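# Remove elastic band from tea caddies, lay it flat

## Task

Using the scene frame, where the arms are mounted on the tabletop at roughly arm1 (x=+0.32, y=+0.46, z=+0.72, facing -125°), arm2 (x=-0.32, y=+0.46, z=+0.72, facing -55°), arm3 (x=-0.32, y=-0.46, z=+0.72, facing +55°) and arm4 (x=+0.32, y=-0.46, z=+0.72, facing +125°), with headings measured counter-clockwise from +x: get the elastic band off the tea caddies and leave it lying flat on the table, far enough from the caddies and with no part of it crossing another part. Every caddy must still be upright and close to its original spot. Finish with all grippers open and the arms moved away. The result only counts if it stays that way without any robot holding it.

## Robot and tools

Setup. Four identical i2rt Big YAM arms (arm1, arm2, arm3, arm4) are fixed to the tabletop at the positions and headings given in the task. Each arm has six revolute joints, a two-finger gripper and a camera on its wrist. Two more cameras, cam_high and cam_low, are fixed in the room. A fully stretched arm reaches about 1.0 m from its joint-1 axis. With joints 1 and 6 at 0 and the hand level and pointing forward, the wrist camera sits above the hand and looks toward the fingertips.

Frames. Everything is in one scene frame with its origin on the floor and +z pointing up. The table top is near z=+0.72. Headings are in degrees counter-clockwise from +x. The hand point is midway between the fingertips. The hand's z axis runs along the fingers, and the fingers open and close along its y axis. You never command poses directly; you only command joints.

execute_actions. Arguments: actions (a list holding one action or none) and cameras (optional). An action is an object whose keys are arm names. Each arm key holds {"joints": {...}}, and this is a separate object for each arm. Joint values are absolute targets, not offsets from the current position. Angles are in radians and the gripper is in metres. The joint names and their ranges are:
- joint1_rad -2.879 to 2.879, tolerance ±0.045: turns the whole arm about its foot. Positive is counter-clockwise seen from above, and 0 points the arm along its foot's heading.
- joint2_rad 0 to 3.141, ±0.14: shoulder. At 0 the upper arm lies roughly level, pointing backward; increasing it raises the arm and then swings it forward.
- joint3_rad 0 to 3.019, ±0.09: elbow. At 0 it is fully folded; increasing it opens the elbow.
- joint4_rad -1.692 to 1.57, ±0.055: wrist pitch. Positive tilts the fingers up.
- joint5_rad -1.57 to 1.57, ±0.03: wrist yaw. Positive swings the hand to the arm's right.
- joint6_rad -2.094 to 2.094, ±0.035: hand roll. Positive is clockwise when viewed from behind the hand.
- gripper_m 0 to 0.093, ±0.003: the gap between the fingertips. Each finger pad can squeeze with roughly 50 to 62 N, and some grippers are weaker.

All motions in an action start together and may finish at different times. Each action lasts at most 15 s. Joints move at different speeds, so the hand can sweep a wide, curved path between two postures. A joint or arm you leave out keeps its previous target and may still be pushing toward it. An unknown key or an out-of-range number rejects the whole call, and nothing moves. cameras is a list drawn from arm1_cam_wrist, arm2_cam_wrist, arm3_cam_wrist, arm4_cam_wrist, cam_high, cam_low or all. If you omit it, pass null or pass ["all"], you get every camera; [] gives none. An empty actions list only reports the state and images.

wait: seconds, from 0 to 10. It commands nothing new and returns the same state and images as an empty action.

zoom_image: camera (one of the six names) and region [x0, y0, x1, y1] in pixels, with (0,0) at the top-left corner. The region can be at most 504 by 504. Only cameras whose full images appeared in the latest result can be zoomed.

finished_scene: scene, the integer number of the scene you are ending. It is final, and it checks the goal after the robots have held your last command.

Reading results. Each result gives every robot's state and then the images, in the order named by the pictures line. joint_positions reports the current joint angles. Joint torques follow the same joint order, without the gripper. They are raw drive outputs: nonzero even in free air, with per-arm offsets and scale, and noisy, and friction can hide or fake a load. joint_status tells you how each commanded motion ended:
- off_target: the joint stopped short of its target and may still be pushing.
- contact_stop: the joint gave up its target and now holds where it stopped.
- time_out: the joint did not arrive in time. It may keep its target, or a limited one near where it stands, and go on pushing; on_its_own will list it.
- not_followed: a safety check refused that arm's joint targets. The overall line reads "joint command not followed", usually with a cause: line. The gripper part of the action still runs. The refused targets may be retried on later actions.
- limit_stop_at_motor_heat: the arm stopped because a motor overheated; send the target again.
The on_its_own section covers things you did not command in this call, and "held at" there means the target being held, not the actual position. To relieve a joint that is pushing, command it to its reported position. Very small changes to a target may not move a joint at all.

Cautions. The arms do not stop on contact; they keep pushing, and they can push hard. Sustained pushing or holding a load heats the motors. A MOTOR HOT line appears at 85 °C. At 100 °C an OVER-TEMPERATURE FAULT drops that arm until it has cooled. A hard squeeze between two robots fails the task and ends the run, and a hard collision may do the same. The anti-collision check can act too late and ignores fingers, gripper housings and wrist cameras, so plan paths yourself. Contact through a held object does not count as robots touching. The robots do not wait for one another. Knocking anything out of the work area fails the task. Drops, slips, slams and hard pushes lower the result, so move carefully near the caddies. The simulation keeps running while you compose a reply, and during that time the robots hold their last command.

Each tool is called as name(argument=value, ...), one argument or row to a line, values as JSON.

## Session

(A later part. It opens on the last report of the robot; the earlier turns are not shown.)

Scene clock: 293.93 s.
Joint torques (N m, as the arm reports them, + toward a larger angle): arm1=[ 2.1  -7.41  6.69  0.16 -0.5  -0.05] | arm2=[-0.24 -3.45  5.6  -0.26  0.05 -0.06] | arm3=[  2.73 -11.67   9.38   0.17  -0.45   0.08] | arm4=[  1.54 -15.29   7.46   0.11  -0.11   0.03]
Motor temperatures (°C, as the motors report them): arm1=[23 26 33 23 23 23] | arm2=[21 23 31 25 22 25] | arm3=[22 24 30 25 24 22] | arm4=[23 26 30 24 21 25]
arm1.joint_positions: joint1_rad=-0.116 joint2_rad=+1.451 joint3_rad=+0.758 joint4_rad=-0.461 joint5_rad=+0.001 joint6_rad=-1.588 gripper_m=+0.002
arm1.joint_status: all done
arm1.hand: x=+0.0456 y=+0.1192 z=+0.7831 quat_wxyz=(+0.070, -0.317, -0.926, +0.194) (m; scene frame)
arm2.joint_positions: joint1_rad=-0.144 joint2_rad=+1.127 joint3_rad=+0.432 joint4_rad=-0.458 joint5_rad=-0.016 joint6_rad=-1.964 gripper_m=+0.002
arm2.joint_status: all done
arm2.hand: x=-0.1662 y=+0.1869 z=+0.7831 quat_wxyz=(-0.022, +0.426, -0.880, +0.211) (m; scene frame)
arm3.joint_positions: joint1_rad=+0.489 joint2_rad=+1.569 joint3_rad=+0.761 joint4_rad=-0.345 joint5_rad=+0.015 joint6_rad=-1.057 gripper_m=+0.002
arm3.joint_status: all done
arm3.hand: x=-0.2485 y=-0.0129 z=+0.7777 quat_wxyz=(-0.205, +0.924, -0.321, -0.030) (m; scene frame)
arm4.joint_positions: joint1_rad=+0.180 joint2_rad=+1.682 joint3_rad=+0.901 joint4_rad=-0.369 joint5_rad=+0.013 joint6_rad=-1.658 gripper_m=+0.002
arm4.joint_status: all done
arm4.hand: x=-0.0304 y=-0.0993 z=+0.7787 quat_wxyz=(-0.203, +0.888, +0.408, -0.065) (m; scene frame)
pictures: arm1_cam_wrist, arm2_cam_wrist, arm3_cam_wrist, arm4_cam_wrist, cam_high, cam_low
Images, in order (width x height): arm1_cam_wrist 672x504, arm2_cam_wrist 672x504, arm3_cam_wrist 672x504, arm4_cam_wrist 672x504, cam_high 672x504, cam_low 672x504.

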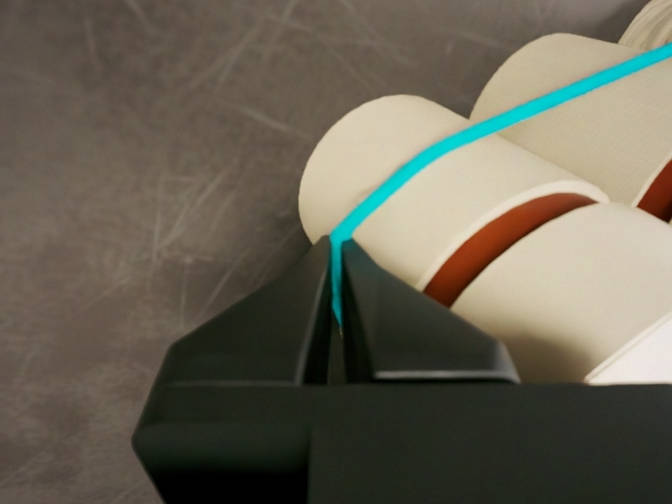

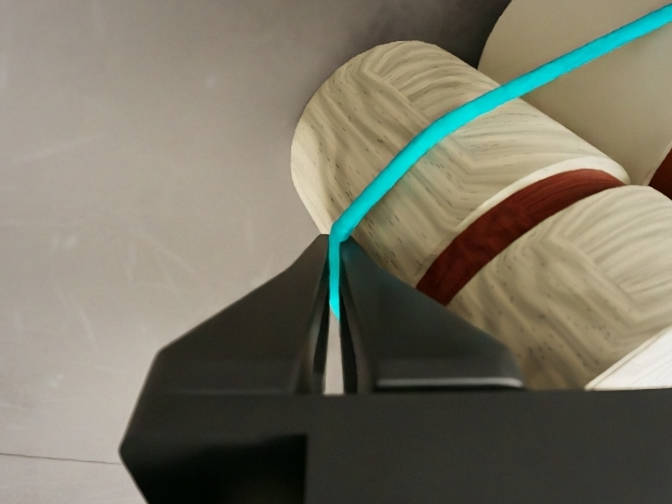

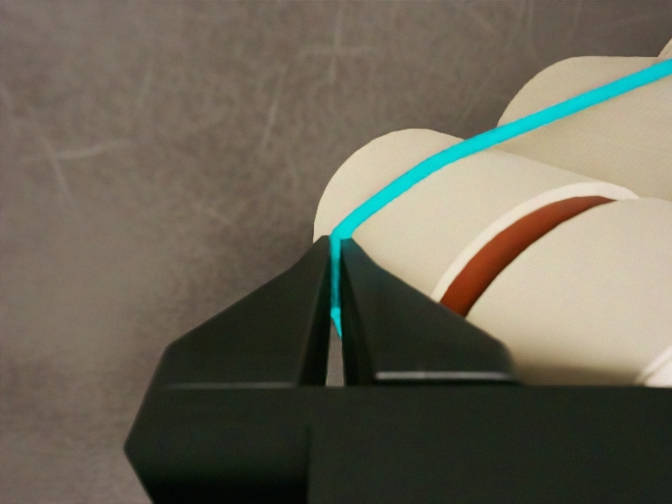

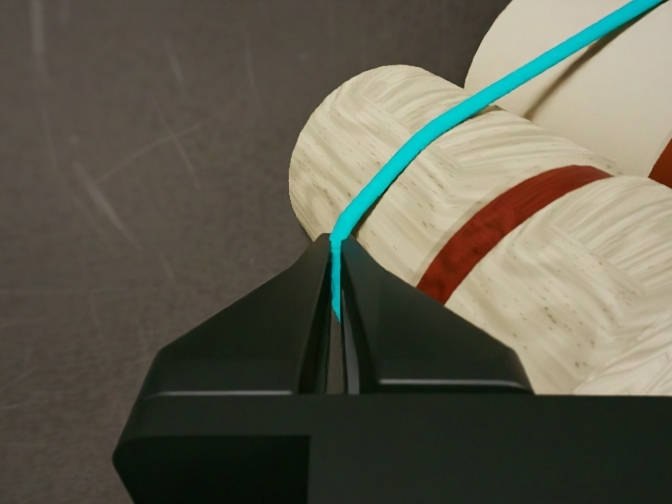

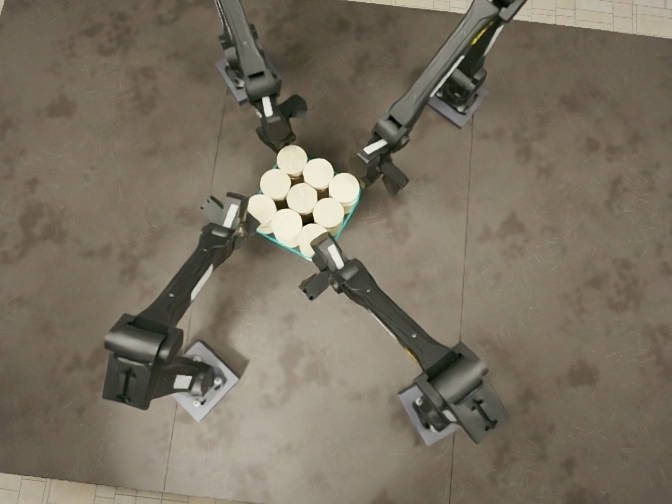

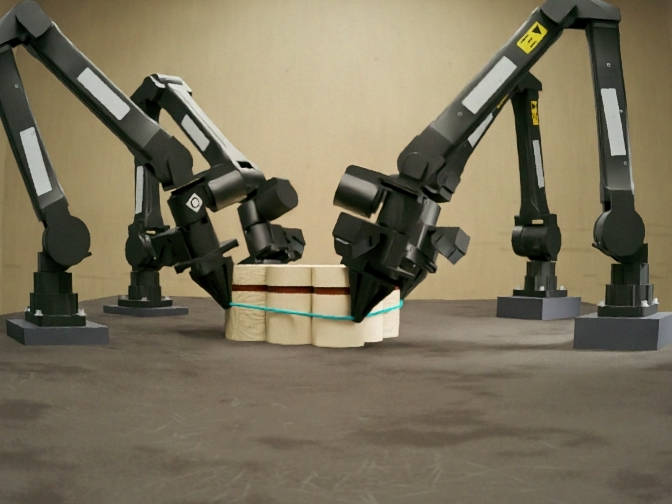

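execute_actions(
  actions=[
    {"arm1":{"joints":{"joint1_rad":-0.04,"joint2_rad":1.51,"joint3_rad":0.895,"joint4_rad":-0.60,"joint6_rad":-1.5}},"arm2":{"joints":{"joint1_rad":-0.03,"joint2_rad":1.165,"joint3_rad":0.525,"joint4_rad":-0.58,"joint6_rad":-1.86}},"arm3":{"joints":{"joint1_rad":0.53,"joint2_rad":1.635,"joint3_rad":0.925,"joint4_rad":-0.50,"joint6_rad":-0.98}},"arm4":{"joints":{"joint1_rad":0.24,"joint2_rad":1.72,"joint3_rad":1.04,"joint4_rad":-0.52,"joint6_rad":-1.58}}},
  ],
  cameras=["cam_high"],
)

execute_actions(
  actions=[
    {"arm1":{"joints":{"joint1_rad":0.016,"joint2_rad":1.57,"joint3_rad":0.995,"joint4_rad":-0.715,"joint6_rad":-1.42}},"arm2":{"joints":{"joint1_rad":0.068,"joint2_rad":1.202,"joint3_rad":0.588,"joint4_rad":-0.675,"joint6_rad":-1.76}},"arm3":{"joints":{"joint1_rad":0.555,"joint2_rad":1.70,"joint3_rad":1.05,"joint4_rad":-0.64,"joint6_rad":-0.92}},"arm4":{"joints":{"joint1_rad":0.287,"joint2_rad":1.76,"joint3_rad":1.14,"joint4_rad":-0.655,"joint6_rad":-1.52}}},
  ],
)

Scene clock: 318.87 s.
Joint torques (N m, as the arm reports them, + toward a larger angle): arm1=[ 2.74 -8.6   8.95  0.23 -0.61  0.17] | arm2=[-0.4  -4.1   7.65 -0.3  -0.14  0.1 ] | arm3=[  3.6  -10.32  10.16   0.05  -0.45   0.33] | arm4=[  1.92 -16.42  10.9    0.28  -0.37   0.2 ]
Motor temperatures (°C, as the motors report them): arm1=[23 26 32 23 23 23] | arm2=[21 23 30 25 22 25] | arm3=[22 24 30 25 24 22] | arm4=[23 26 30 24 21 25]
arm1.joint_positions: joint1_rad=-0.064 joint2_rad=+1.505 joint3_rad=+0.865 joint4_rad=-0.575 joint5_rad=+0.003 joint6_rad=-1.510 gripper_m=+0.002
arm1.joint_status: all done
arm1.hand: x=+0.0521 y=+0.0902 z=+0.7917 quat_wxyz=(+0.050, -0.331, -0.927, +0.169) (m; scene frame)
arm2.joint_positions: joint1_rad=-0.042 joint2_rad=+1.162 joint3_rad=+0.504 joint4_rad=-0.547 joint5_rad=-0.011 joint6_rad=-1.870 gripper_m=+0.002
arm2.joint_status: all done
arm2.hand: x=-0.1341 y=+0.1956 z=+0.7928 quat_wxyz=(-0.036, +0.431, -0.883, +0.183) (m; scene frame)
arm3.joint_positions: joint1_rad=+0.500 joint2_rad=+1.620 joint3_rad=+0.890 joint4_rad=-0.483 joint5_rad=+0.015 joint6_rad=-0.991 gripper_m=+0.002
arm3.joint_status: all done
arm3.hand: x=-0.2498 y=+0.0137 z=+0.7896 quat_wxyz=(-0.175, +0.920, -0.348, -0.032) (m; scene frame)
arm4.joint_positions: joint1_rad=+0.228 joint2_rad=+1.723 joint3_rad=+1.006 joint4_rad=-0.505 joint5_rad=+0.018 joint6_rad=-1.589 gripper_m=+0.002
arm4.joint_status: all done
arm4.hand: x=-0.0580 y=-0.1055 z=+0.7857 quat_wxyz=(-0.168, +0.898, +0.401, -0.060) (m; scene frame)
pictures: cam_high
Images, in order (width x height): cam_high 672x504.

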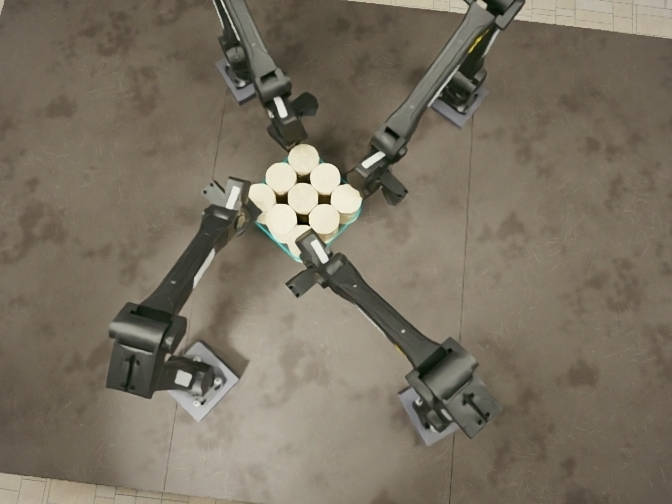

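Scene clock: 319.83 s.
Joint torques (N m, as the arm reports them, + toward a larger angle): arm1=[ 3.43 -9.42  9.09  0.04 -0.82  0.14] | arm2=[ 0.43 -4.86  7.55 -0.71 -0.47  0.07] | arm3=[  3.84 -10.99  10.64  -0.22  -0.55   0.27] | arm4=[  2.17 -17.9   11.08  -0.08  -0.52   0.2 ]
Motor temperatures (°C, as the motors report them): arm1=[23 26 32 23 23 23] | arm2=[21 23 30 25 22 25] | arm3=[22 24 30 25 24 22] | arm4=[23 26 30 24 22 25]
arm1.joint_positions: joint1_rad=-0.018 joint2_rad=+1.563 joint3_rad=+0.964 joint4_rad=-0.688 joint5_rad=+0.008 joint6_rad=-1.427 gripper_m=+0.002
arm1.joint_status: all done
arm1.hand: x=+0.0610 y=+0.0666 z=+0.7957 quat_wxyz=(+0.033, -0.350, -0.926, +0.137) (m; scene frame)
arm2.joint_positions: joint1_rad=+0.048 joint2_rad=+1.199 joint3_rad=+0.569 joint4_rad=-0.634 joint5_rad=-0.001 joint6_rad=-1.767 gripper_m=+0.002
arm2.joint_status: all done
arm2.hand: x=-0.1083 y=+0.2071 z=+0.7996 quat_wxyz=(-0.041, +0.427, -0.890, +0.152) (m; scene frame)
arm3.joint_positions: joint1_rad=+0.523 joint2_rad=+1.681 joint3_rad=+1.012 joint4_rad=-0.619 joint5_rad=+0.018 joint6_rad=-0.925 gripper_m=+0.002
arm3.joint_status: all done
arm3.hand: x=-0.2578 y=+0.0352 z=+0.7959 quat_wxyz=(-0.138, +0.918, -0.370, -0.028) (m; scene frame)
arm4.joint_positions: joint1_rad=+0.270 joint2_rad=+1.765 joint3_rad=+1.106 joint4_rad=-0.635 joint5_rad=+0.021 joint6_rad=-1.527 gripper_m=+0.002
arm4.joint_status: all done
arm4.hand: x=-0.0818 y=-0.1134 z=+0.7917 quat_wxyz=(-0.133, +0.908, +0.395, -0.051) (m; scene frame)
pictures: arm1_cam_wrist, arm2_cam_wrist, arm3_cam_wrist, arm4_cam_wrist, cam_high, cam_low
Images, in order (width x height): arm1_cam_wrist 672x504, arm2_cam_wrist 672x504, arm3_cam_wrist 672x504, arm4_cam_wrist 672x504, cam_high 672x504, cam_low 672x504.

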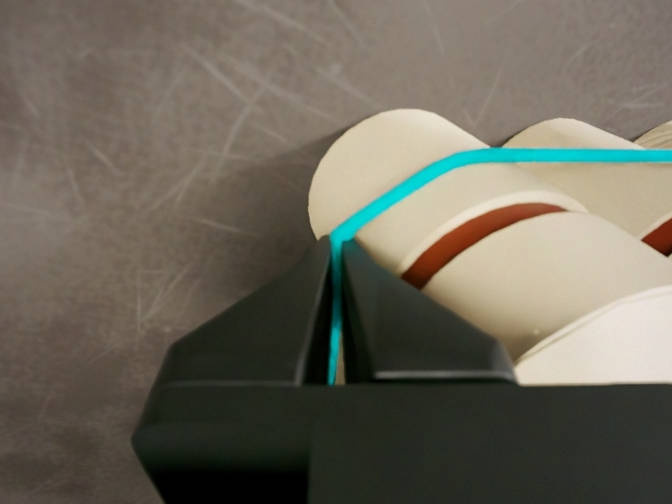

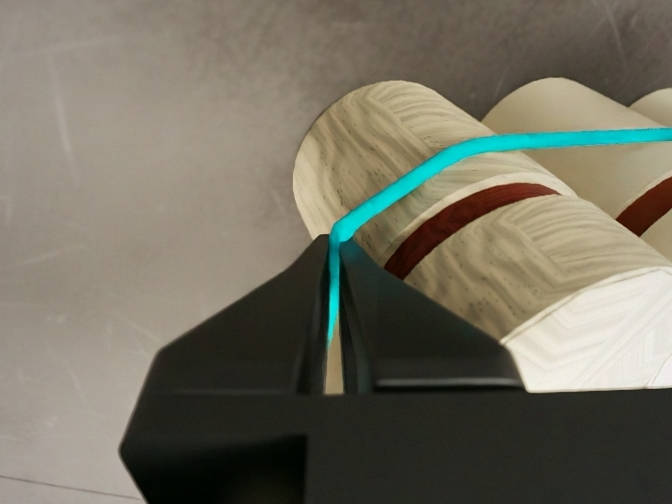

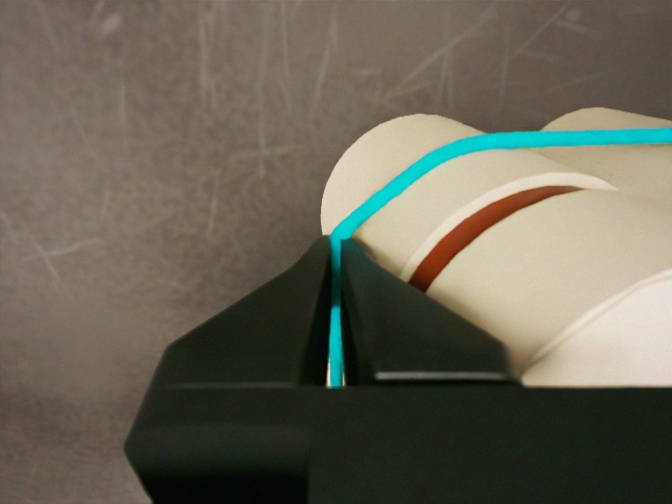

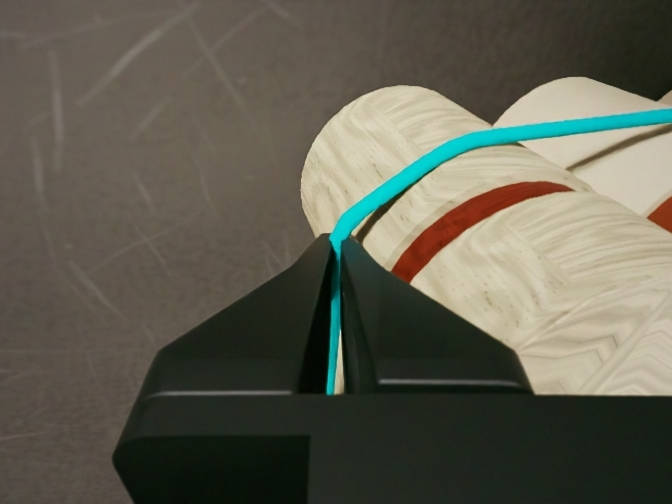

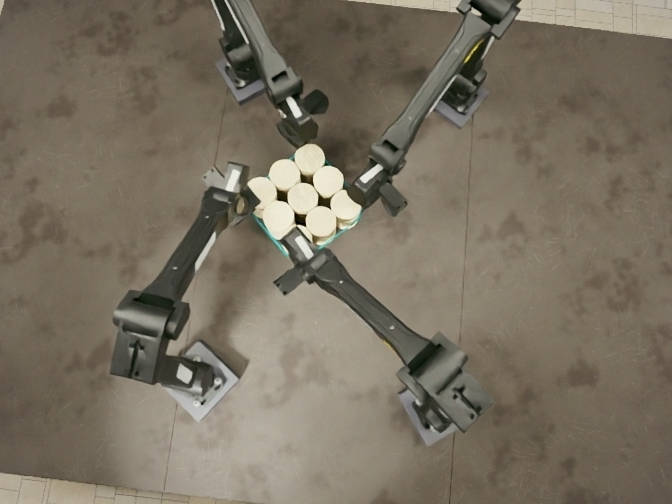

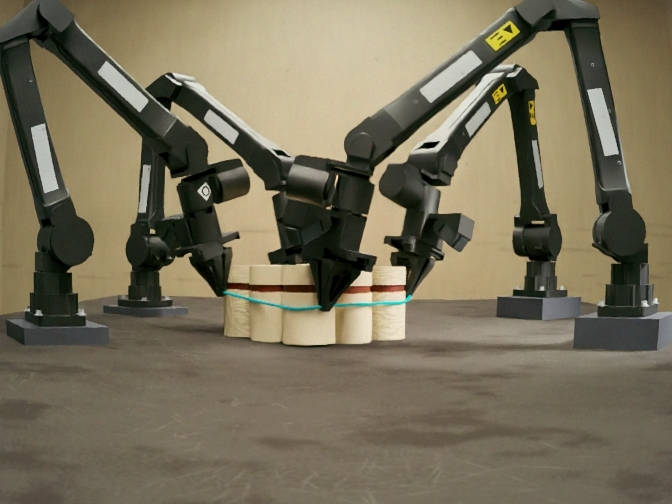

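execute_actions(
  actions=[
    {"arm1":{"joints":{"joint1_rad":0.03,"joint4_rad":-0.815}},"arm2":{"joints":{"joint1_rad":0.03,"joint4_rad":-0.80}},"arm3":{"joints":{"joint1_rad":0.582,"joint4_rad":-0.725}},"arm4":{"joints":{"joint1_rad":0.28,"joint4_rad":-0.75}}},
  ],
  cameras=["cam_high","arm1_cam_wrist","arm3_cam_wrist"],
)

Scene clock: 333.77 s.
Joint torques (N m, as the arm reports them, + toward a larger angle): arm1=[ 4.44 -9.43  7.92 -0.56 -1.15  0.13] | arm2=[-0.79 -4.58  6.08 -1.77 -0.53  0.08] | arm3=[  5.69 -11.05   9.87  -0.56  -0.82   0.25] | arm4=[  2.03 -17.87   9.76  -0.81  -0.75   0.17]
Motor temperatures (°C, as the motors report them): arm1=[23 26 34 23 24 23] | arm2=[21 23 31 25 22 25] | arm3=[22 24 30 25 25 22] | arm4=[23 26 31 24 22 25]
arm1.joint_positions: joint1_rad=-0.017 joint2_rad=+1.563 joint3_rad=+0.980 joint4_rad=-0.771 joint5_rad=+0.015 joint6_rad=-1.427 gripper_m=+0.002
arm1.joint_status: joint1_rad time_out (moved +0.001 of +0.048); the others done
arm1.on_its_own: joint1_rad reads -0.017 and still pushes toward +0.030 since a time_out
arm1.hand: x=+0.0671 y=+0.0773 z=+0.7970 quat_wxyz=(+0.030, -0.351, -0.930, +0.104) (m; scene frame)
arm2.joint_positions: joint1_rad=+0.029 joint2_rad=+1.199 joint3_rad=+0.590 joint4_rad=-0.731 joint5_rad=+0.001 joint6_rad=-1.766 gripper_m=+0.002
arm2.joint_status: joint4_rad time_out (moved -0.098 of -0.166); the others done
arm2.on_its_own: joint4_rad reads -0.731 and still pushes toward -0.800 since a time_out
arm2.hand: x=-0.1218 y=+0.2134 z=+0.8011 quat_wxyz=(-0.030, +0.420, -0.899, +0.116) (m; scene frame)
arm3.joint_positions: joint1_rad=+0.530 joint2_rad=+1.681 joint3_rad=+1.020 joint4_rad=-0.697 joint5_rad=+0.026 joint6_rad=-0.925 gripper_m=+0.002
arm3.joint_status: joint1_rad time_out (moved +0.007 of +0.059); the others done
arm3.on_its_own: joint1_rad reads +0.530 and still pushes toward +0.582 since a time_out
arm3.hand: x=-0.2617 y=+0.0209 z=+0.7941 quat_wxyz=(-0.106, +0.923, -0.369, -0.016) (m; scene frame)
arm4.joint_positions: joint1_rad=+0.266 joint2_rad=+1.765 joint3_rad=+1.120 joint4_rad=-0.717 joint5_rad=+0.026 joint6_rad=-1.525 gripper_m=+0.002
arm4.joint_status: all done
arm4.hand: x=-0.0698 y=-0.1194 z=+0.7918 quat_wxyz=(-0.104, +0.913, +0.393, -0.034) (m; scene frame)
pictures: arm1_cam_wrist, arm3_cam_wrist, cam_high
Images, in order (width x height): arm1_cam_wrist 672x504, arm3_cam_wrist 672x504, cam_high 672x504.

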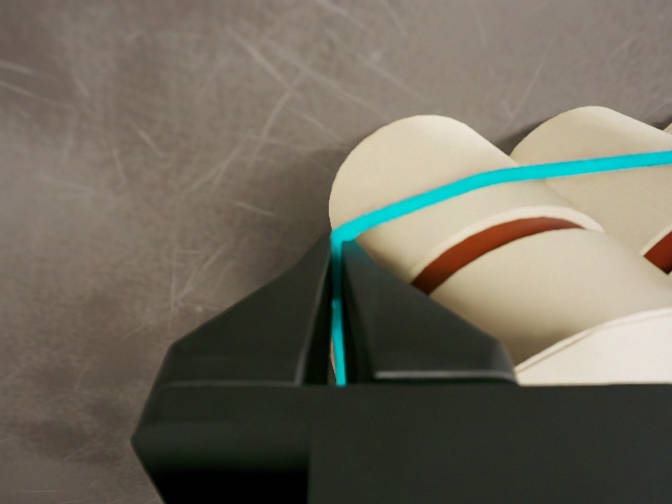

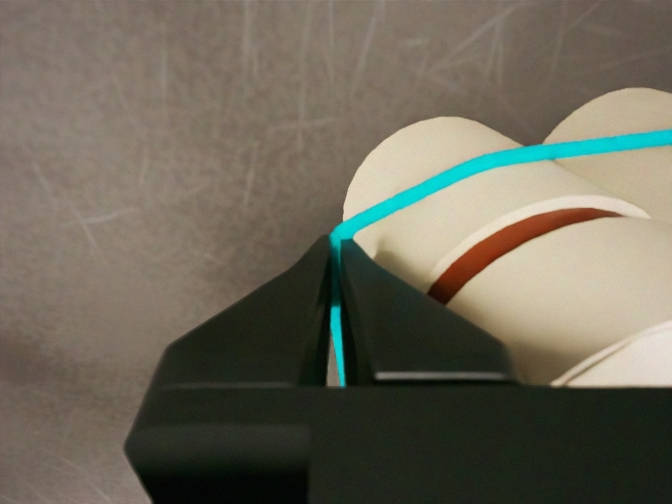

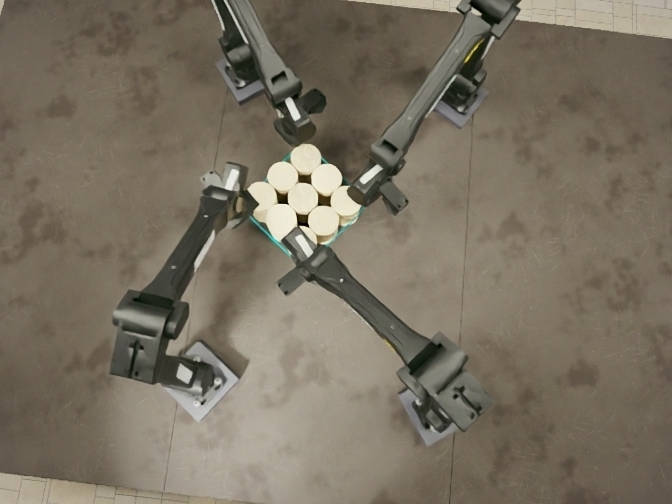

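execute_actions(
  actions=[
    {"arm1":{"joints":{"joint1_rad":0.11,"joint3_rad":0.975}},"arm2":{"joints":{"joint1_rad":0.105,"joint2_rad":1.15,"joint3_rad":0.545}},"arm3":{"joints":{"joint1_rad":0.66,"joint4_rad":-0.69}},"arm4":{"joints":{"joint1_rad":0.335,"joint3_rad":1.12}}},
  ],
  cameras=["cam_high","arm1_cam_wrist","arm3_cam_wrist","arm2_cam_wrist","arm4_cam_wrist"],
)

Scene clock: 349.83 s.
Joint torques (N m, as the arm reports them, + toward a larger angle): arm1=[ 5.73 -9.47  6.46 -0.58 -2.06  0.11] | arm2=[ 1.77 -4.9   3.6  -1.66 -0.89  0.04] | arm3=[  7.8  -11.05   9.39   0.21  -1.66   0.25] | arm4=[  4.14 -17.93   7.85  -0.8   -1.25   0.14]
Motor temperatures (°C, as the motors report them): arm1=[23 26 33 23 25 23] | arm2=[21 23 30 25 22 25] | arm3=[22 24 30 25 25 22] | arm4=[23 26 31 24 22 25]
arm1.joint_positions: joint1_rad=+0.045 joint2_rad=+1.563 joint3_rad=+0.980 joint4_rad=-0.771 joint5_rad=+0.035 joint6_rad=-1.426 gripper_m=+0.002
arm1.joint_status: joint1_rad time_out (moved +0.061 of +0.127); the others done
arm1.on_its_own: joint1_rad reads +0.045 and still pushes toward +0.110 since a time_out
arm1.hand: x=+0.0881 y=+0.0642 z=+0.7971 quat_wxyz=(+0.036, -0.324, -0.940, +0.103) (m; scene frame)
arm2.joint_positions: joint1_rad=+0.065 joint2_rad=+1.149 joint3_rad=+0.583 joint4_rad=-0.731 joint5_rad=+0.013 joint6_rad=-1.762 gripper_m=+0.002
arm2.joint_status: all done
arm2.on_its_own: joint4_rad reads -0.731 and still pushes toward -0.800 since a time_out
arm2.hand: x=-0.1144 y=+0.2191 z=+0.8132 quat_wxyz=(-0.032, +0.432, -0.891, +0.137) (m; scene frame)
arm3.joint_positions: joint1_rad=+0.584 joint2_rad=+1.681 joint3_rad=+1.027 joint4_rad=-0.684 joint5_rad=+0.048 joint6_rad=-0.924 gripper_m=+0.002
arm3.joint_status: joint1_rad time_out (moved +0.054 of +0.130); the others done
arm3.on_its_own: joint1_rad reads +0.584 and still pushes toward +0.660 since a time_out
arm3.hand: x=-0.2837 y=+0.0295 z=+0.7975 quat_wxyz=(-0.118, +0.931, -0.345, -0.011) (m; scene frame)
arm4.joint_positions: joint1_rad=+0.292 joint2_rad=+1.765 joint3_rad=+1.120 joint4_rad=-0.717 joint5_rad=+0.036 joint6_rad=-1.522 gripper_m=+0.002
arm4.joint_status: all done
arm4.hand: x=-0.0776 y=-0.1285 z=+0.7918 quat_wxyz=(-0.106, +0.908, +0.404, -0.031) (m; scene frame)
pictures: arm1_cam_wrist, arm2_cam_wrist, arm3_cam_wrist, arm4_cam_wrist, cam_high
Images, in order (width x height): arm1_cam_wrist 672x504, arm2_cam_wrist 672x504, arm3_cam_wrist 672x504, arm4_cam_wrist 672x504, cam_high 672x504.

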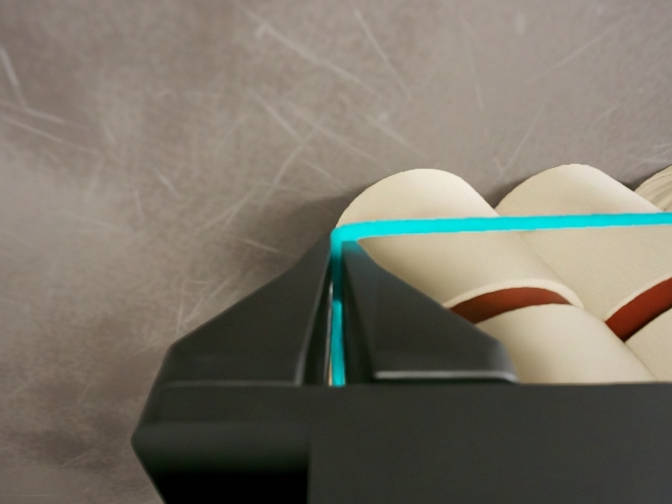

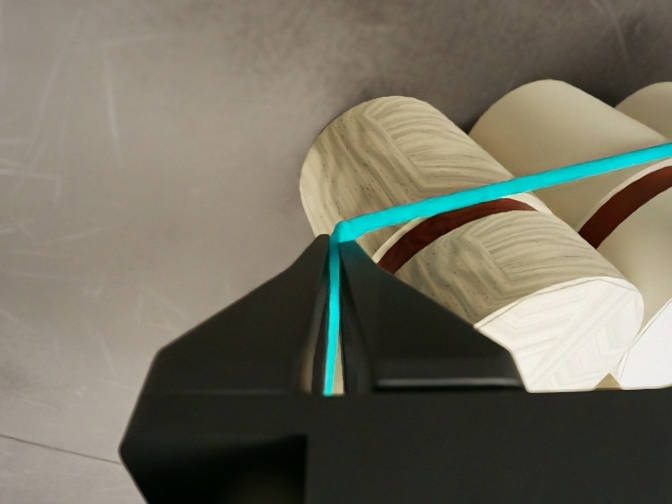

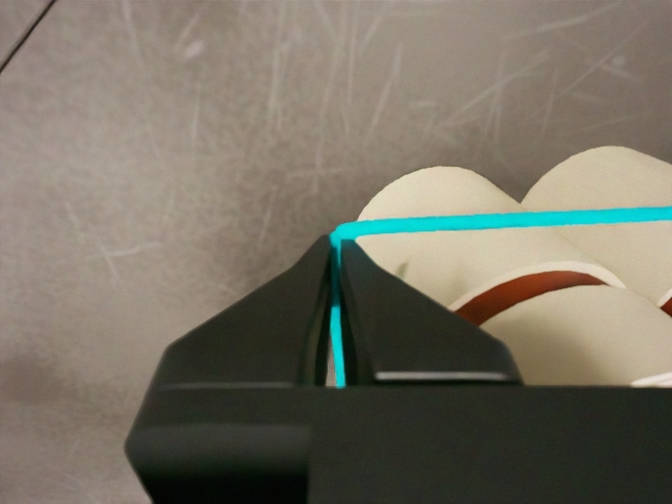

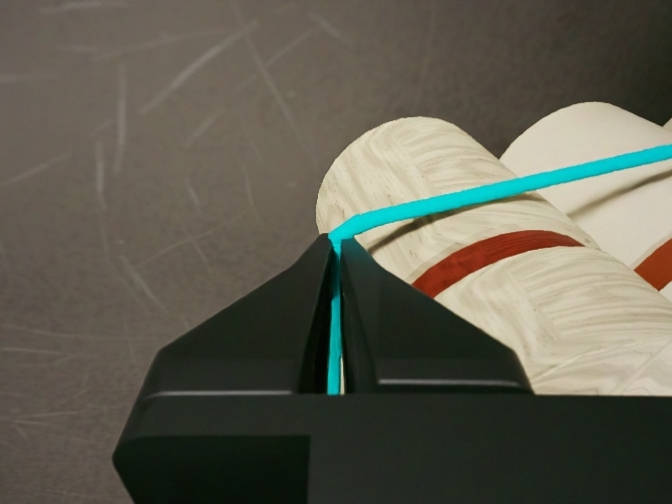

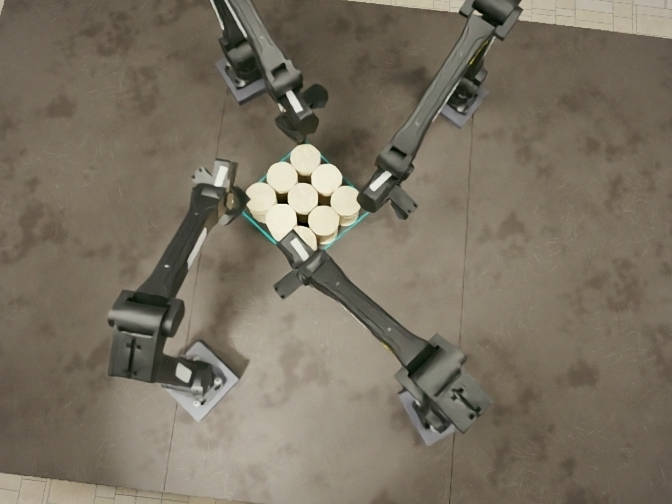

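execute_actions(
  actions=[
    {"arm2":{"joints":{"joint3_rad":0.495,"joint1_rad":0.115}},"arm4":{"joints":{"joint1_rad":0.355,"joint3_rad":1.09}}},
  ],
  cameras=[],
)

execute_actions(
  actions=[
    {"arm1":{"joints":{"joint2_rad":1.46,"joint4_rad":-0.86}},"arm2":{"joints":{"joint2_rad":0.98,"joint3_rad":0.47,"joint4_rad":-0.85}},"arm3":{"joints":{"joint2_rad":1.585,"joint4_rad":-0.74}},"arm4":{"joints":{"joint2_rad":1.65,"joint4_rad":-0.80}}},
  ],
  cameras=["cam_high","cam_low"],
)

Scene clock: 362.47 s.
Joint torques (N m, as the arm reports them, + toward a larger angle): arm1=[ 5.8  -9.41  6.46 -0.58 -2.35  0.11] | arm2=[ 1.95 -4.18  2.55 -1.72 -0.95  0.  ] | arm3=[  7.81 -11.23   9.39   0.19  -1.66   0.25] | arm4=[  5.01 -17.91   5.02  -0.79  -1.37   0.14]
Motor temperatures (°C, as the motors report them): arm1=[23 26 33 23 27 23] | arm2=[21 23 30 25 23 25] | arm3=[22 24 30 25 27 22] | arm4=[23 26 31 24 23 25]
arm1.joint_positions: joint1_rad=+0.045 joint2_rad=+1.563 joint3_rad=+0.980 joint4_rad=-0.771 joint5_rad=+0.042 joint6_rad=-1.425 gripper_m=+0.002
arm1.joint_status: not commanded
arm1.on_its_own: joint1_rad reads +0.045 and still pushes toward +0.110 since a time_out
arm1.hand: x=+0.0870 y=+0.0648 z=+0.7972 quat_wxyz=(+0.040, -0.325, -0.939, +0.102) (m; scene frame)
arm2.joint_positions: joint1_rad=+0.069 joint2_rad=+1.148 joint3_rad=+0.545 joint4_rad=-0.731 joint5_rad=+0.014 joint6_rad=-1.760 gripper_m=+0.002
arm2.joint_status: joint1_rad time_out (moved +0.004 of +0.050); the others done
arm2.on_its_own: joint1_rad reads +0.069 and still pushes toward +0.115 since a time_out; joint4_rad reads -0.731 and still pushes toward -0.800 since a time_out
arm2.hand: x=-0.1245 y=+0.2322 z=+0.7990 quat_wxyz=(-0.027, +0.434, -0.892, +0.120) (m; scene frame)
arm3.joint_positions: joint1_rad=+0.584 joint2_rad=+1.681 joint3_rad=+1.027 joint4_rad=-0.683 joint5_rad=+0.048 joint6_rad=-0.924 gripper_m=+0.002
arm3.joint_status: not commanded
arm3.on_its_own: joint1_rad reads +0.584 and still pushes toward +0.660 since a time_out
arm3.hand: x=-0.2837 y=+0.0298 z=+0.7975 quat_wxyz=(-0.119, +0.931, -0.344, -0.012) (m; scene frame)
arm4.joint_positions: joint1_rad=+0.300 joint2_rad=+1.765 joint3_rad=+1.120 joint4_rad=-0.717 joint5_rad=+0.039 joint6_rad=-1.522 gripper_m=+0.002
arm4.joint_status: joint1_rad time_out (moved +0.008 of +0.063); the others done
arm4.on_its_own: joint1_rad reads +0.300 and still pushes toward +0.355 since a time_out
arm4.hand: x=-0.0800 y=-0.1314 z=+0.7918 quat_wxyz=(-0.107, +0.907, +0.407, -0.030) (m; scene frame)
pictures: none
No camera images: the call's "cameras" was empty. Leave "cameras" out to get every camera's image.

not run: a stop came earlier in this reply.

execute_actions(
  actions=[
    {"arm1":{"joints":{"joint2_rad":1.46,"joint4_rad":-0.86}},"arm2":{"joints":{"joint1_rad":0.15,"joint2_rad":0.98,"joint3_rad":0.48,"joint4_rad":-0.85}},"arm3":{"joints":{"joint2_rad":1.585,"joint4_rad":-0.74}},"arm4":{"joints":{"joint2_rad":1.65,"joint4_rad":-0.80}}},
  ],
  cameras=["cam_high","cam_low"],
)

Scene clock: 367.87 s.
Joint torques (N m, as the arm reports them, + toward a larger angle): arm1=[ 5.81 -7.54  7.08 -0.65 -2.36  0.1 ] | arm2=[ 2.36 -1.32  3.51 -2.61 -1.19  0.  ] | arm3=[  7.85 -11.47   9.41  -0.33  -1.76   0.25] | arm4=[  5.03 -15.54   6.18  -1.38  -1.47   0.15]
Motor temperatures (°C, as the motors report them): arm1=[23 26 32 23 28 23] | arm2=[21 23 29 25 23 25] | arm3=[22 25 30 25 28 22] | arm4=[23 26 30 24 23 25]
arm1.joint_positions: joint1_rad=+0.045 joint2_rad=+1.440 joint3_rad=+0.980 joint4_rad=-0.810 joint5_rad=+0.042 joint6_rad=-1.424 gripper_m=+0.002
arm1.joint_status: all done
arm1.on_its_own: joint1_rad reads +0.045 and still pushes toward +0.110 since a time_out
arm1.hand: x=+0.0888 y=+0.0680 z=+0.8482 quat_wxyz=(+0.047, -0.324, -0.934, +0.143) (m; scene frame)
arm2.joint_positions: joint1_rad=+0.101 joint2_rad=+0.969 joint3_rad=+0.530 joint4_rad=-0.751 joint5_rad=+0.021 joint6_rad=-1.759 gripper_m=+0.002
arm2.joint_status: joint1_rad time_out (moved +0.033 of +0.081); joint4_rad time_out (moved -0.019 of -0.119); the others done
arm2.on_its_own: joint1_rad reads +0.101 and still pushes toward +0.150 since a time_out; joint4_rad reads -0.751 and still pushes toward -0.850 since a time_out
arm2.hand: x=-0.1184 y=+0.2381 z=+0.8416 quat_wxyz=(-0.046, +0.442, -0.875, +0.189) (m; scene frame)
arm3.joint_positions: joint1_rad=+0.584 joint2_rad=+1.580 joint3_rad=+1.036 joint4_rad=-0.714 joint5_rad=+0.050 joint6_rad=-0.923 gripper_m=+0.002
arm3.joint_status: all done
arm3.on_its_own: joint1_rad reads +0.584 and still pushes toward +0.660 since a time_out
arm3.hand: x=-0.2829 y=+0.0342 z=+0.8463 quat_wxyz=(-0.156, +0.926, -0.344, -0.022) (m; scene frame)
arm4.joint_positions: joint1_rad=+0.300 joint2_rad=+1.642 joint3_rad=+1.116 joint4_rad=-0.750 joint5_rad=+0.041 joint6_rad=-1.522 gripper_m=+0.002
arm4.joint_status: all done
arm4.on_its_own: joint1_rad reads +0.300 and still pushes toward +0.355 since a time_out
arm4.hand: x=-0.0798 y=-0.1314 z=+0.8494 quat_wxyz=(-0.145, +0.902, +0.404, -0.049) (m; scene frame)
pictures: cam_high, cam_low
Images, in order (width x height): cam_high 672x504, cam_low 672x504.

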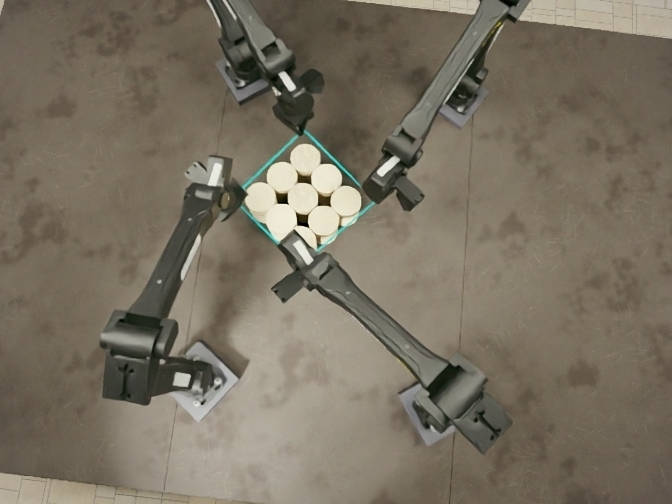

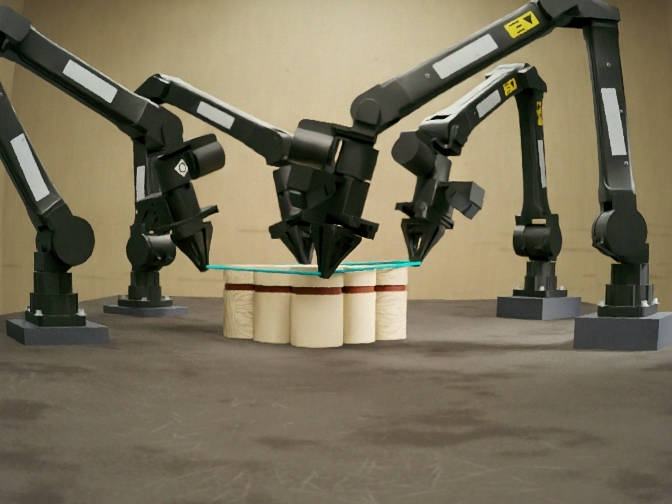

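execute_actions(
  actions=[
    {"arm1":{"joints":{"joint2_rad":1.30}},"arm2":{"joints":{"joint2_rad":0.76}},"arm3":{"joints":{"joint2_rad":1.44}},"arm4":{"joints":{"joint2_rad":1.51}}},
  ],
  cameras=["cam_low"],
)

execute_actions(
  actions=[
    {"arm1":{"joints":{"joint1_rad":0.14,"joint2_rad":1.27,"joint3_rad":1.03,"joint4_rad":-0.95,"joint5_rad":0,"joint6_rad":-1.3}},"arm2":{"joints":{"joint1_rad":0.13,"joint2_rad":1.03,"joint3_rad":0.82,"joint4_rad":-0.91,"joint6_rad":-1.7}},"arm3":{"joints":{"joint1_rad":0.39,"joint2_rad":1.46,"joint3_rad":1.13,"joint4_rad":-0.85,"joint6_rad":-1.05}},"arm4":{"joints":{"joint1_rad":0.15,"joint2_rad":1.40,"joint3_rad":1.05,"joint4_rad":-0.86,"joint6_rad":-1.6}}},
  ],
  cameras=["cam_high"],
)

execute_actions(
  actions=[
    {"arm1":{"joints":{"joint1_rad":0.22,"joint2_rad":1.267,"joint3_rad":1.04,"joint4_rad":-1.06,"joint6_rad":-1.15}},"arm2":{"joints":{"joint1_rad":0.16,"joint2_rad":1.326,"joint3_rad":1.075,"joint4_rad":-1.03,"joint6_rad":-1.64}},"arm3":{"joints":{"joint1_rad":0.175,"joint2_rad":1.495,"joint3_rad":1.195,"joint4_rad":-0.97,"joint6_rad":-1.2}},"arm4":{"joints":{"joint1_rad":-0.004,"joint2_rad":1.307,"joint3_rad":0.97,"joint4_rad":-0.955,"joint6_rad":-1.7}}},
  ],
  cameras=["cam_high","cam_low"],
)

Scene clock: 402.90 s.
Joint torques (N m, as the arm reports them, + toward a larger angle): arm1=[ 5.75 -6.91  7.73 -0.35 -2.36  0.12] | arm2=[ 2.29  0.07  4.6  -1.84 -1.18  0.02] | arm3=[  7.85 -10.12  10.31   0.02  -1.76   0.26] | arm4=[  5.02 -14.51   7.49  -1.01  -1.52   0.15]
Motor temperatures (°C, as the motors report them): arm1=[23 26 33 23 31 23] | arm2=[22 23 29 25 25 25] | arm3=[22 25 30 25 30 22] | arm4=[23 26 30 24 24 25]
arm1.joint_positions: joint1_rad=+0.045 joint2_rad=+1.291 joint3_rad=+0.980 joint4_rad=-0.813 joint5_rad=+0.042 joint6_rad=-1.424 gripper_m=+0.002
arm1.joint_status: all done
arm1.on_its_own: joint1_rad reads +0.045 and still pushes toward +0.110 since a time_out
arm1.hand: x=+0.0898 y=+0.0701 z=+0.9123 quat_wxyz=(+0.060, -0.322, -0.921, +0.214) (m; scene frame)
arm2.joint_positions: joint1_rad=+0.101 joint2_rad=+0.751 joint3_rad=+0.522 joint4_rad=-0.759 joint5_rad=+0.021 joint6_rad=-1.759 gripper_m=+0.002
arm2.joint_status: all done
arm2.on_its_own: joint1_rad reads +0.101 and still pushes toward +0.150 since a time_out; joint4_rad reads -0.759 and still pushes toward -0.850 since a time_out
arm2.hand: x=-0.1202 y=+0.2398 z=+0.8977 quat_wxyz=(-0.073, +0.430, -0.854, +0.283) (m; scene frame)
arm3.joint_positions: joint1_rad=+0.584 joint2_rad=+1.434 joint3_rad=+1.036 joint4_rad=-0.718 joint5_rad=+0.050 joint6_rad=-0.923 gripper_m=+0.002
arm3.joint_status: all done
arm3.on_its_own: joint1_rad reads +0.584 and still pushes toward +0.660 since a time_out
arm3.hand: x=-0.2828 y=+0.0359 z=+0.9156 quat_wxyz=(-0.223, +0.912, -0.341, -0.042) (m; scene frame)
arm4.joint_positions: joint1_rad=+0.300 joint2_rad=+1.510 joint3_rad=+1.111 joint4_rad=-0.753 joint5_rad=+0.042 joint6_rad=-1.522 gripper_m=+0.002
arm4.joint_status: all done
arm4.on_its_own: joint1_rad reads +0.300 and still pushes toward +0.355 since a time_out
arm4.hand: x=-0.0796 y=-0.1316 z=+0.9128 quat_wxyz=(-0.199, +0.892, +0.398, -0.076) (m; scene frame)
pictures: cam_low
Images, in order (width x height): cam_low 672x504.

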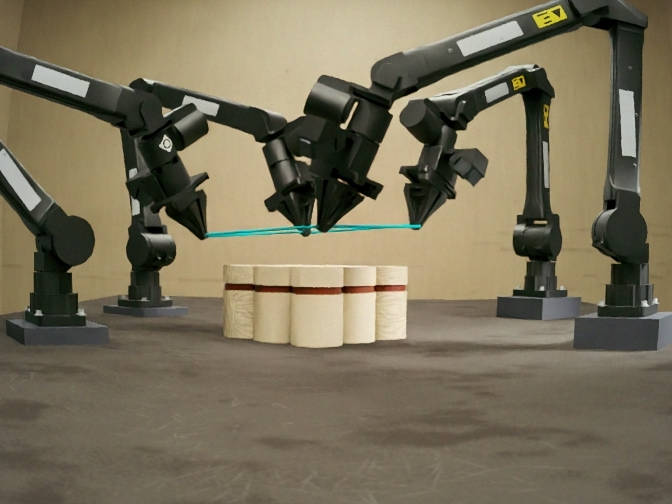

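Scene clock: 404.00 s.
Joint torques (N m, as the arm reports them, + toward a larger angle): arm1=[ 4.01 -7.33 10.17  0.26 -1.15  0.19] | arm2=[ 0.49 -5.02  9.4  -0.6  -0.44  0.13] | arm3=[ 2.97 -9.7  12.09 -0.04 -0.68  0.07] | arm4=[  1.97 -12.75   8.95   0.07  -0.4    0.  ]
Motor temperatures (°C, as the motors report them): arm1=[23 26 33 23 31 23] | arm2=[22 23 29 25 25 25] | arm3=[22 25 31 25 30 22] | arm4=[23 26 30 24 24 25]
arm1.joint_positions: joint1_rad=+0.100 joint2_rad=+1.272 joint3_rad=+1.001 joint4_rad=-0.926 joint5_rad=+0.027 joint6_rad=-1.312 gripper_m=+0.002
arm1.joint_status: all done
arm1.hand: x=+0.1225 y=+0.0741 z=+0.9189 quat_wxyz=(+0.031, -0.348, -0.919, +0.183) (m; scene frame)
arm2.joint_positions: joint1_rad=+0.108 joint2_rad=+1.033 joint3_rad=+0.796 joint4_rad=-0.863 joint5_rad=-0.002 joint6_rad=-1.709 gripper_m=+0.002
arm2.joint_status: all done
arm2.hand: x=-0.0682 y=+0.1931 z=+0.9331 quat_wxyz=(-0.075, +0.421, -0.875, +0.226) (m; scene frame)
arm3.joint_positions: joint1_rad=+0.365 joint2_rad=+1.443 joint3_rad=+1.095 joint4_rad=-0.830 joint5_rad=+0.022 joint6_rad=-1.034 gripper_m=+0.002
arm3.joint_status: all done
arm3.hand: x=-0.1815 y=+0.0142 z=+0.9267 quat_wxyz=(-0.195, +0.900, -0.390, -0.015) (m; scene frame)
arm4.joint_positions: joint1_rad=+0.137 joint2_rad=+1.399 joint3_rad=+1.057 joint4_rad=-0.838 joint5_rad=+0.019 joint6_rad=-1.584 gripper_m=+0.002
arm4.joint_status: all done
arm4.hand: x=+0.0037 y=-0.1045 z=+0.9323 quat_wxyz=(-0.189, +0.913, +0.356, -0.060) (m; scene frame)
pictures: cam_high
Images, in order (width x height): cam_high 672x504.

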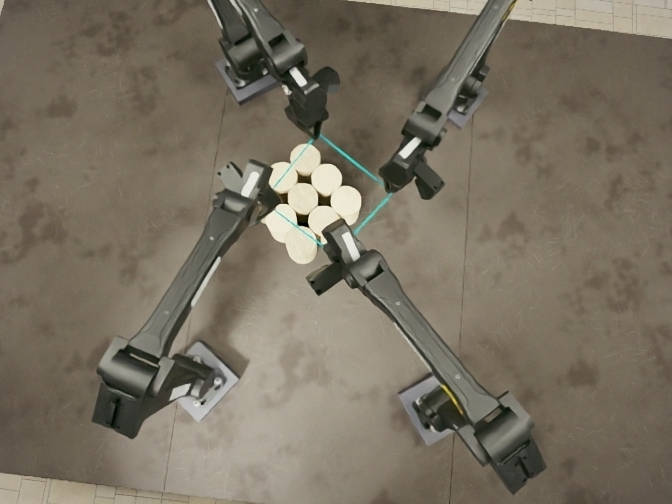

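Scene clock: 405.10 s.
Joint torques (N m, as the arm reports them, + toward a larger angle): arm1=[ 2.81 -7.23 10.41  0.22 -0.57  0.2 ] | arm2=[-0.13 -9.32  9.62 -0.45 -0.27  0.16] | arm3=[  2.34 -10.18  12.49  -0.15  -0.23   0.07] | arm4=[  1.45 -10.77   9.07   0.26  -0.22   0.  ]
Motor temperatures (°C, as the motors report them): arm1=[23 26 33 23 31 23] | arm2=[21 23 30 25 24 25] | arm3=[22 25 31 25 30 22] | arm4=[23 26 30 24 24 25]
arm1.joint_positions: joint1_rad=+0.194 joint2_rad=+1.271 joint3_rad=+1.007 joint4_rad=-1.039 joint5_rad=+0.013 joint6_rad=-1.164 gripper_m=+0.002
arm1.joint_status: all done
arm1.hand: x=+0.1709 y=+0.0796 z=+0.9133 quat_wxyz=(+0.003, -0.375, -0.918, +0.133) (m; scene frame)
arm2.joint_positions: joint1_rad=+0.142 joint2_rad=+1.331 joint3_rad=+1.042 joint4_rad=-0.999 joint5_rad=-0.006 joint6_rad=-1.652 gripper_m=+0.002
arm2.joint_status: all done
arm2.hand: x=-0.0131 y=+0.1575 z=+0.9218 quat_wxyz=(-0.055, +0.419, -0.896, +0.135) (m; scene frame)
arm3.joint_positions: joint1_rad=+0.159 joint2_rad=+1.474 joint3_rad=+1.155 joint4_rad=-0.951 joint5_rad=+0.010 joint6_rad=-1.185 gripper_m=+0.002
arm3.joint_status: all done
arm3.hand: x=-0.0918 y=-0.0283 z=+0.9285 quat_wxyz=(-0.149, +0.897, -0.416, +0.012) (m; scene frame)
arm4.joint_positions: joint1_rad=-0.010 joint2_rad=+1.311 joint3_rad=+0.973 joint4_rad=-0.942 joint5_rad=+0.014 joint6_rad=-1.686 gripper_m=+0.002
arm4.joint_status: all done
arm4.hand: x=+0.0902 y=-0.1092 z=+0.9243 quat_wxyz=(-0.148, +0.929, +0.339, -0.027) (m; scene frame)
pictures: cam_high, cam_low
Images, in order (width x height): cam_high 672x504, cam_low 672x504.

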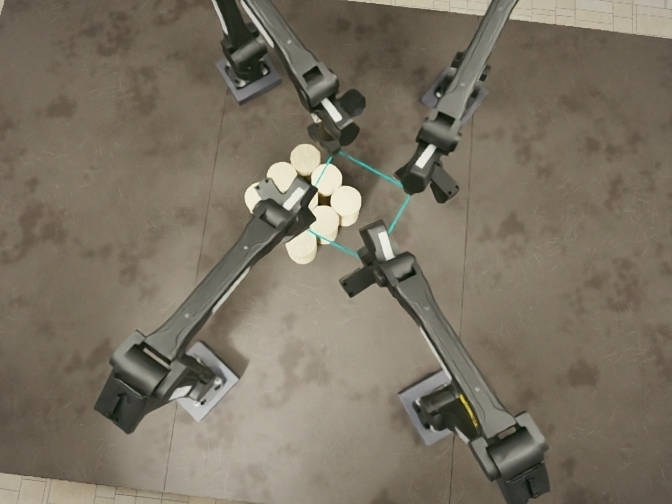

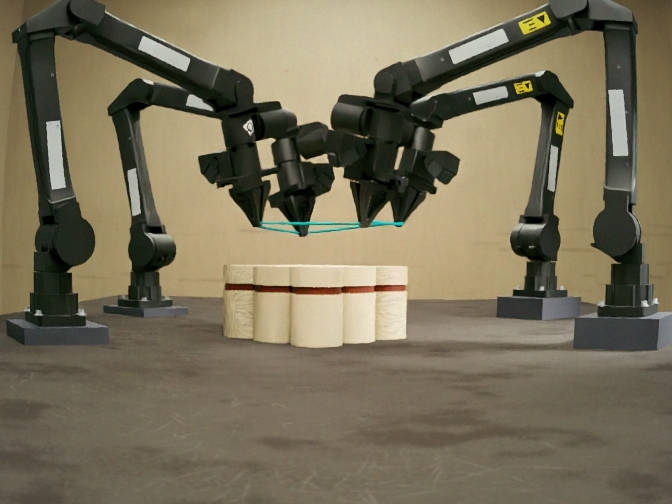

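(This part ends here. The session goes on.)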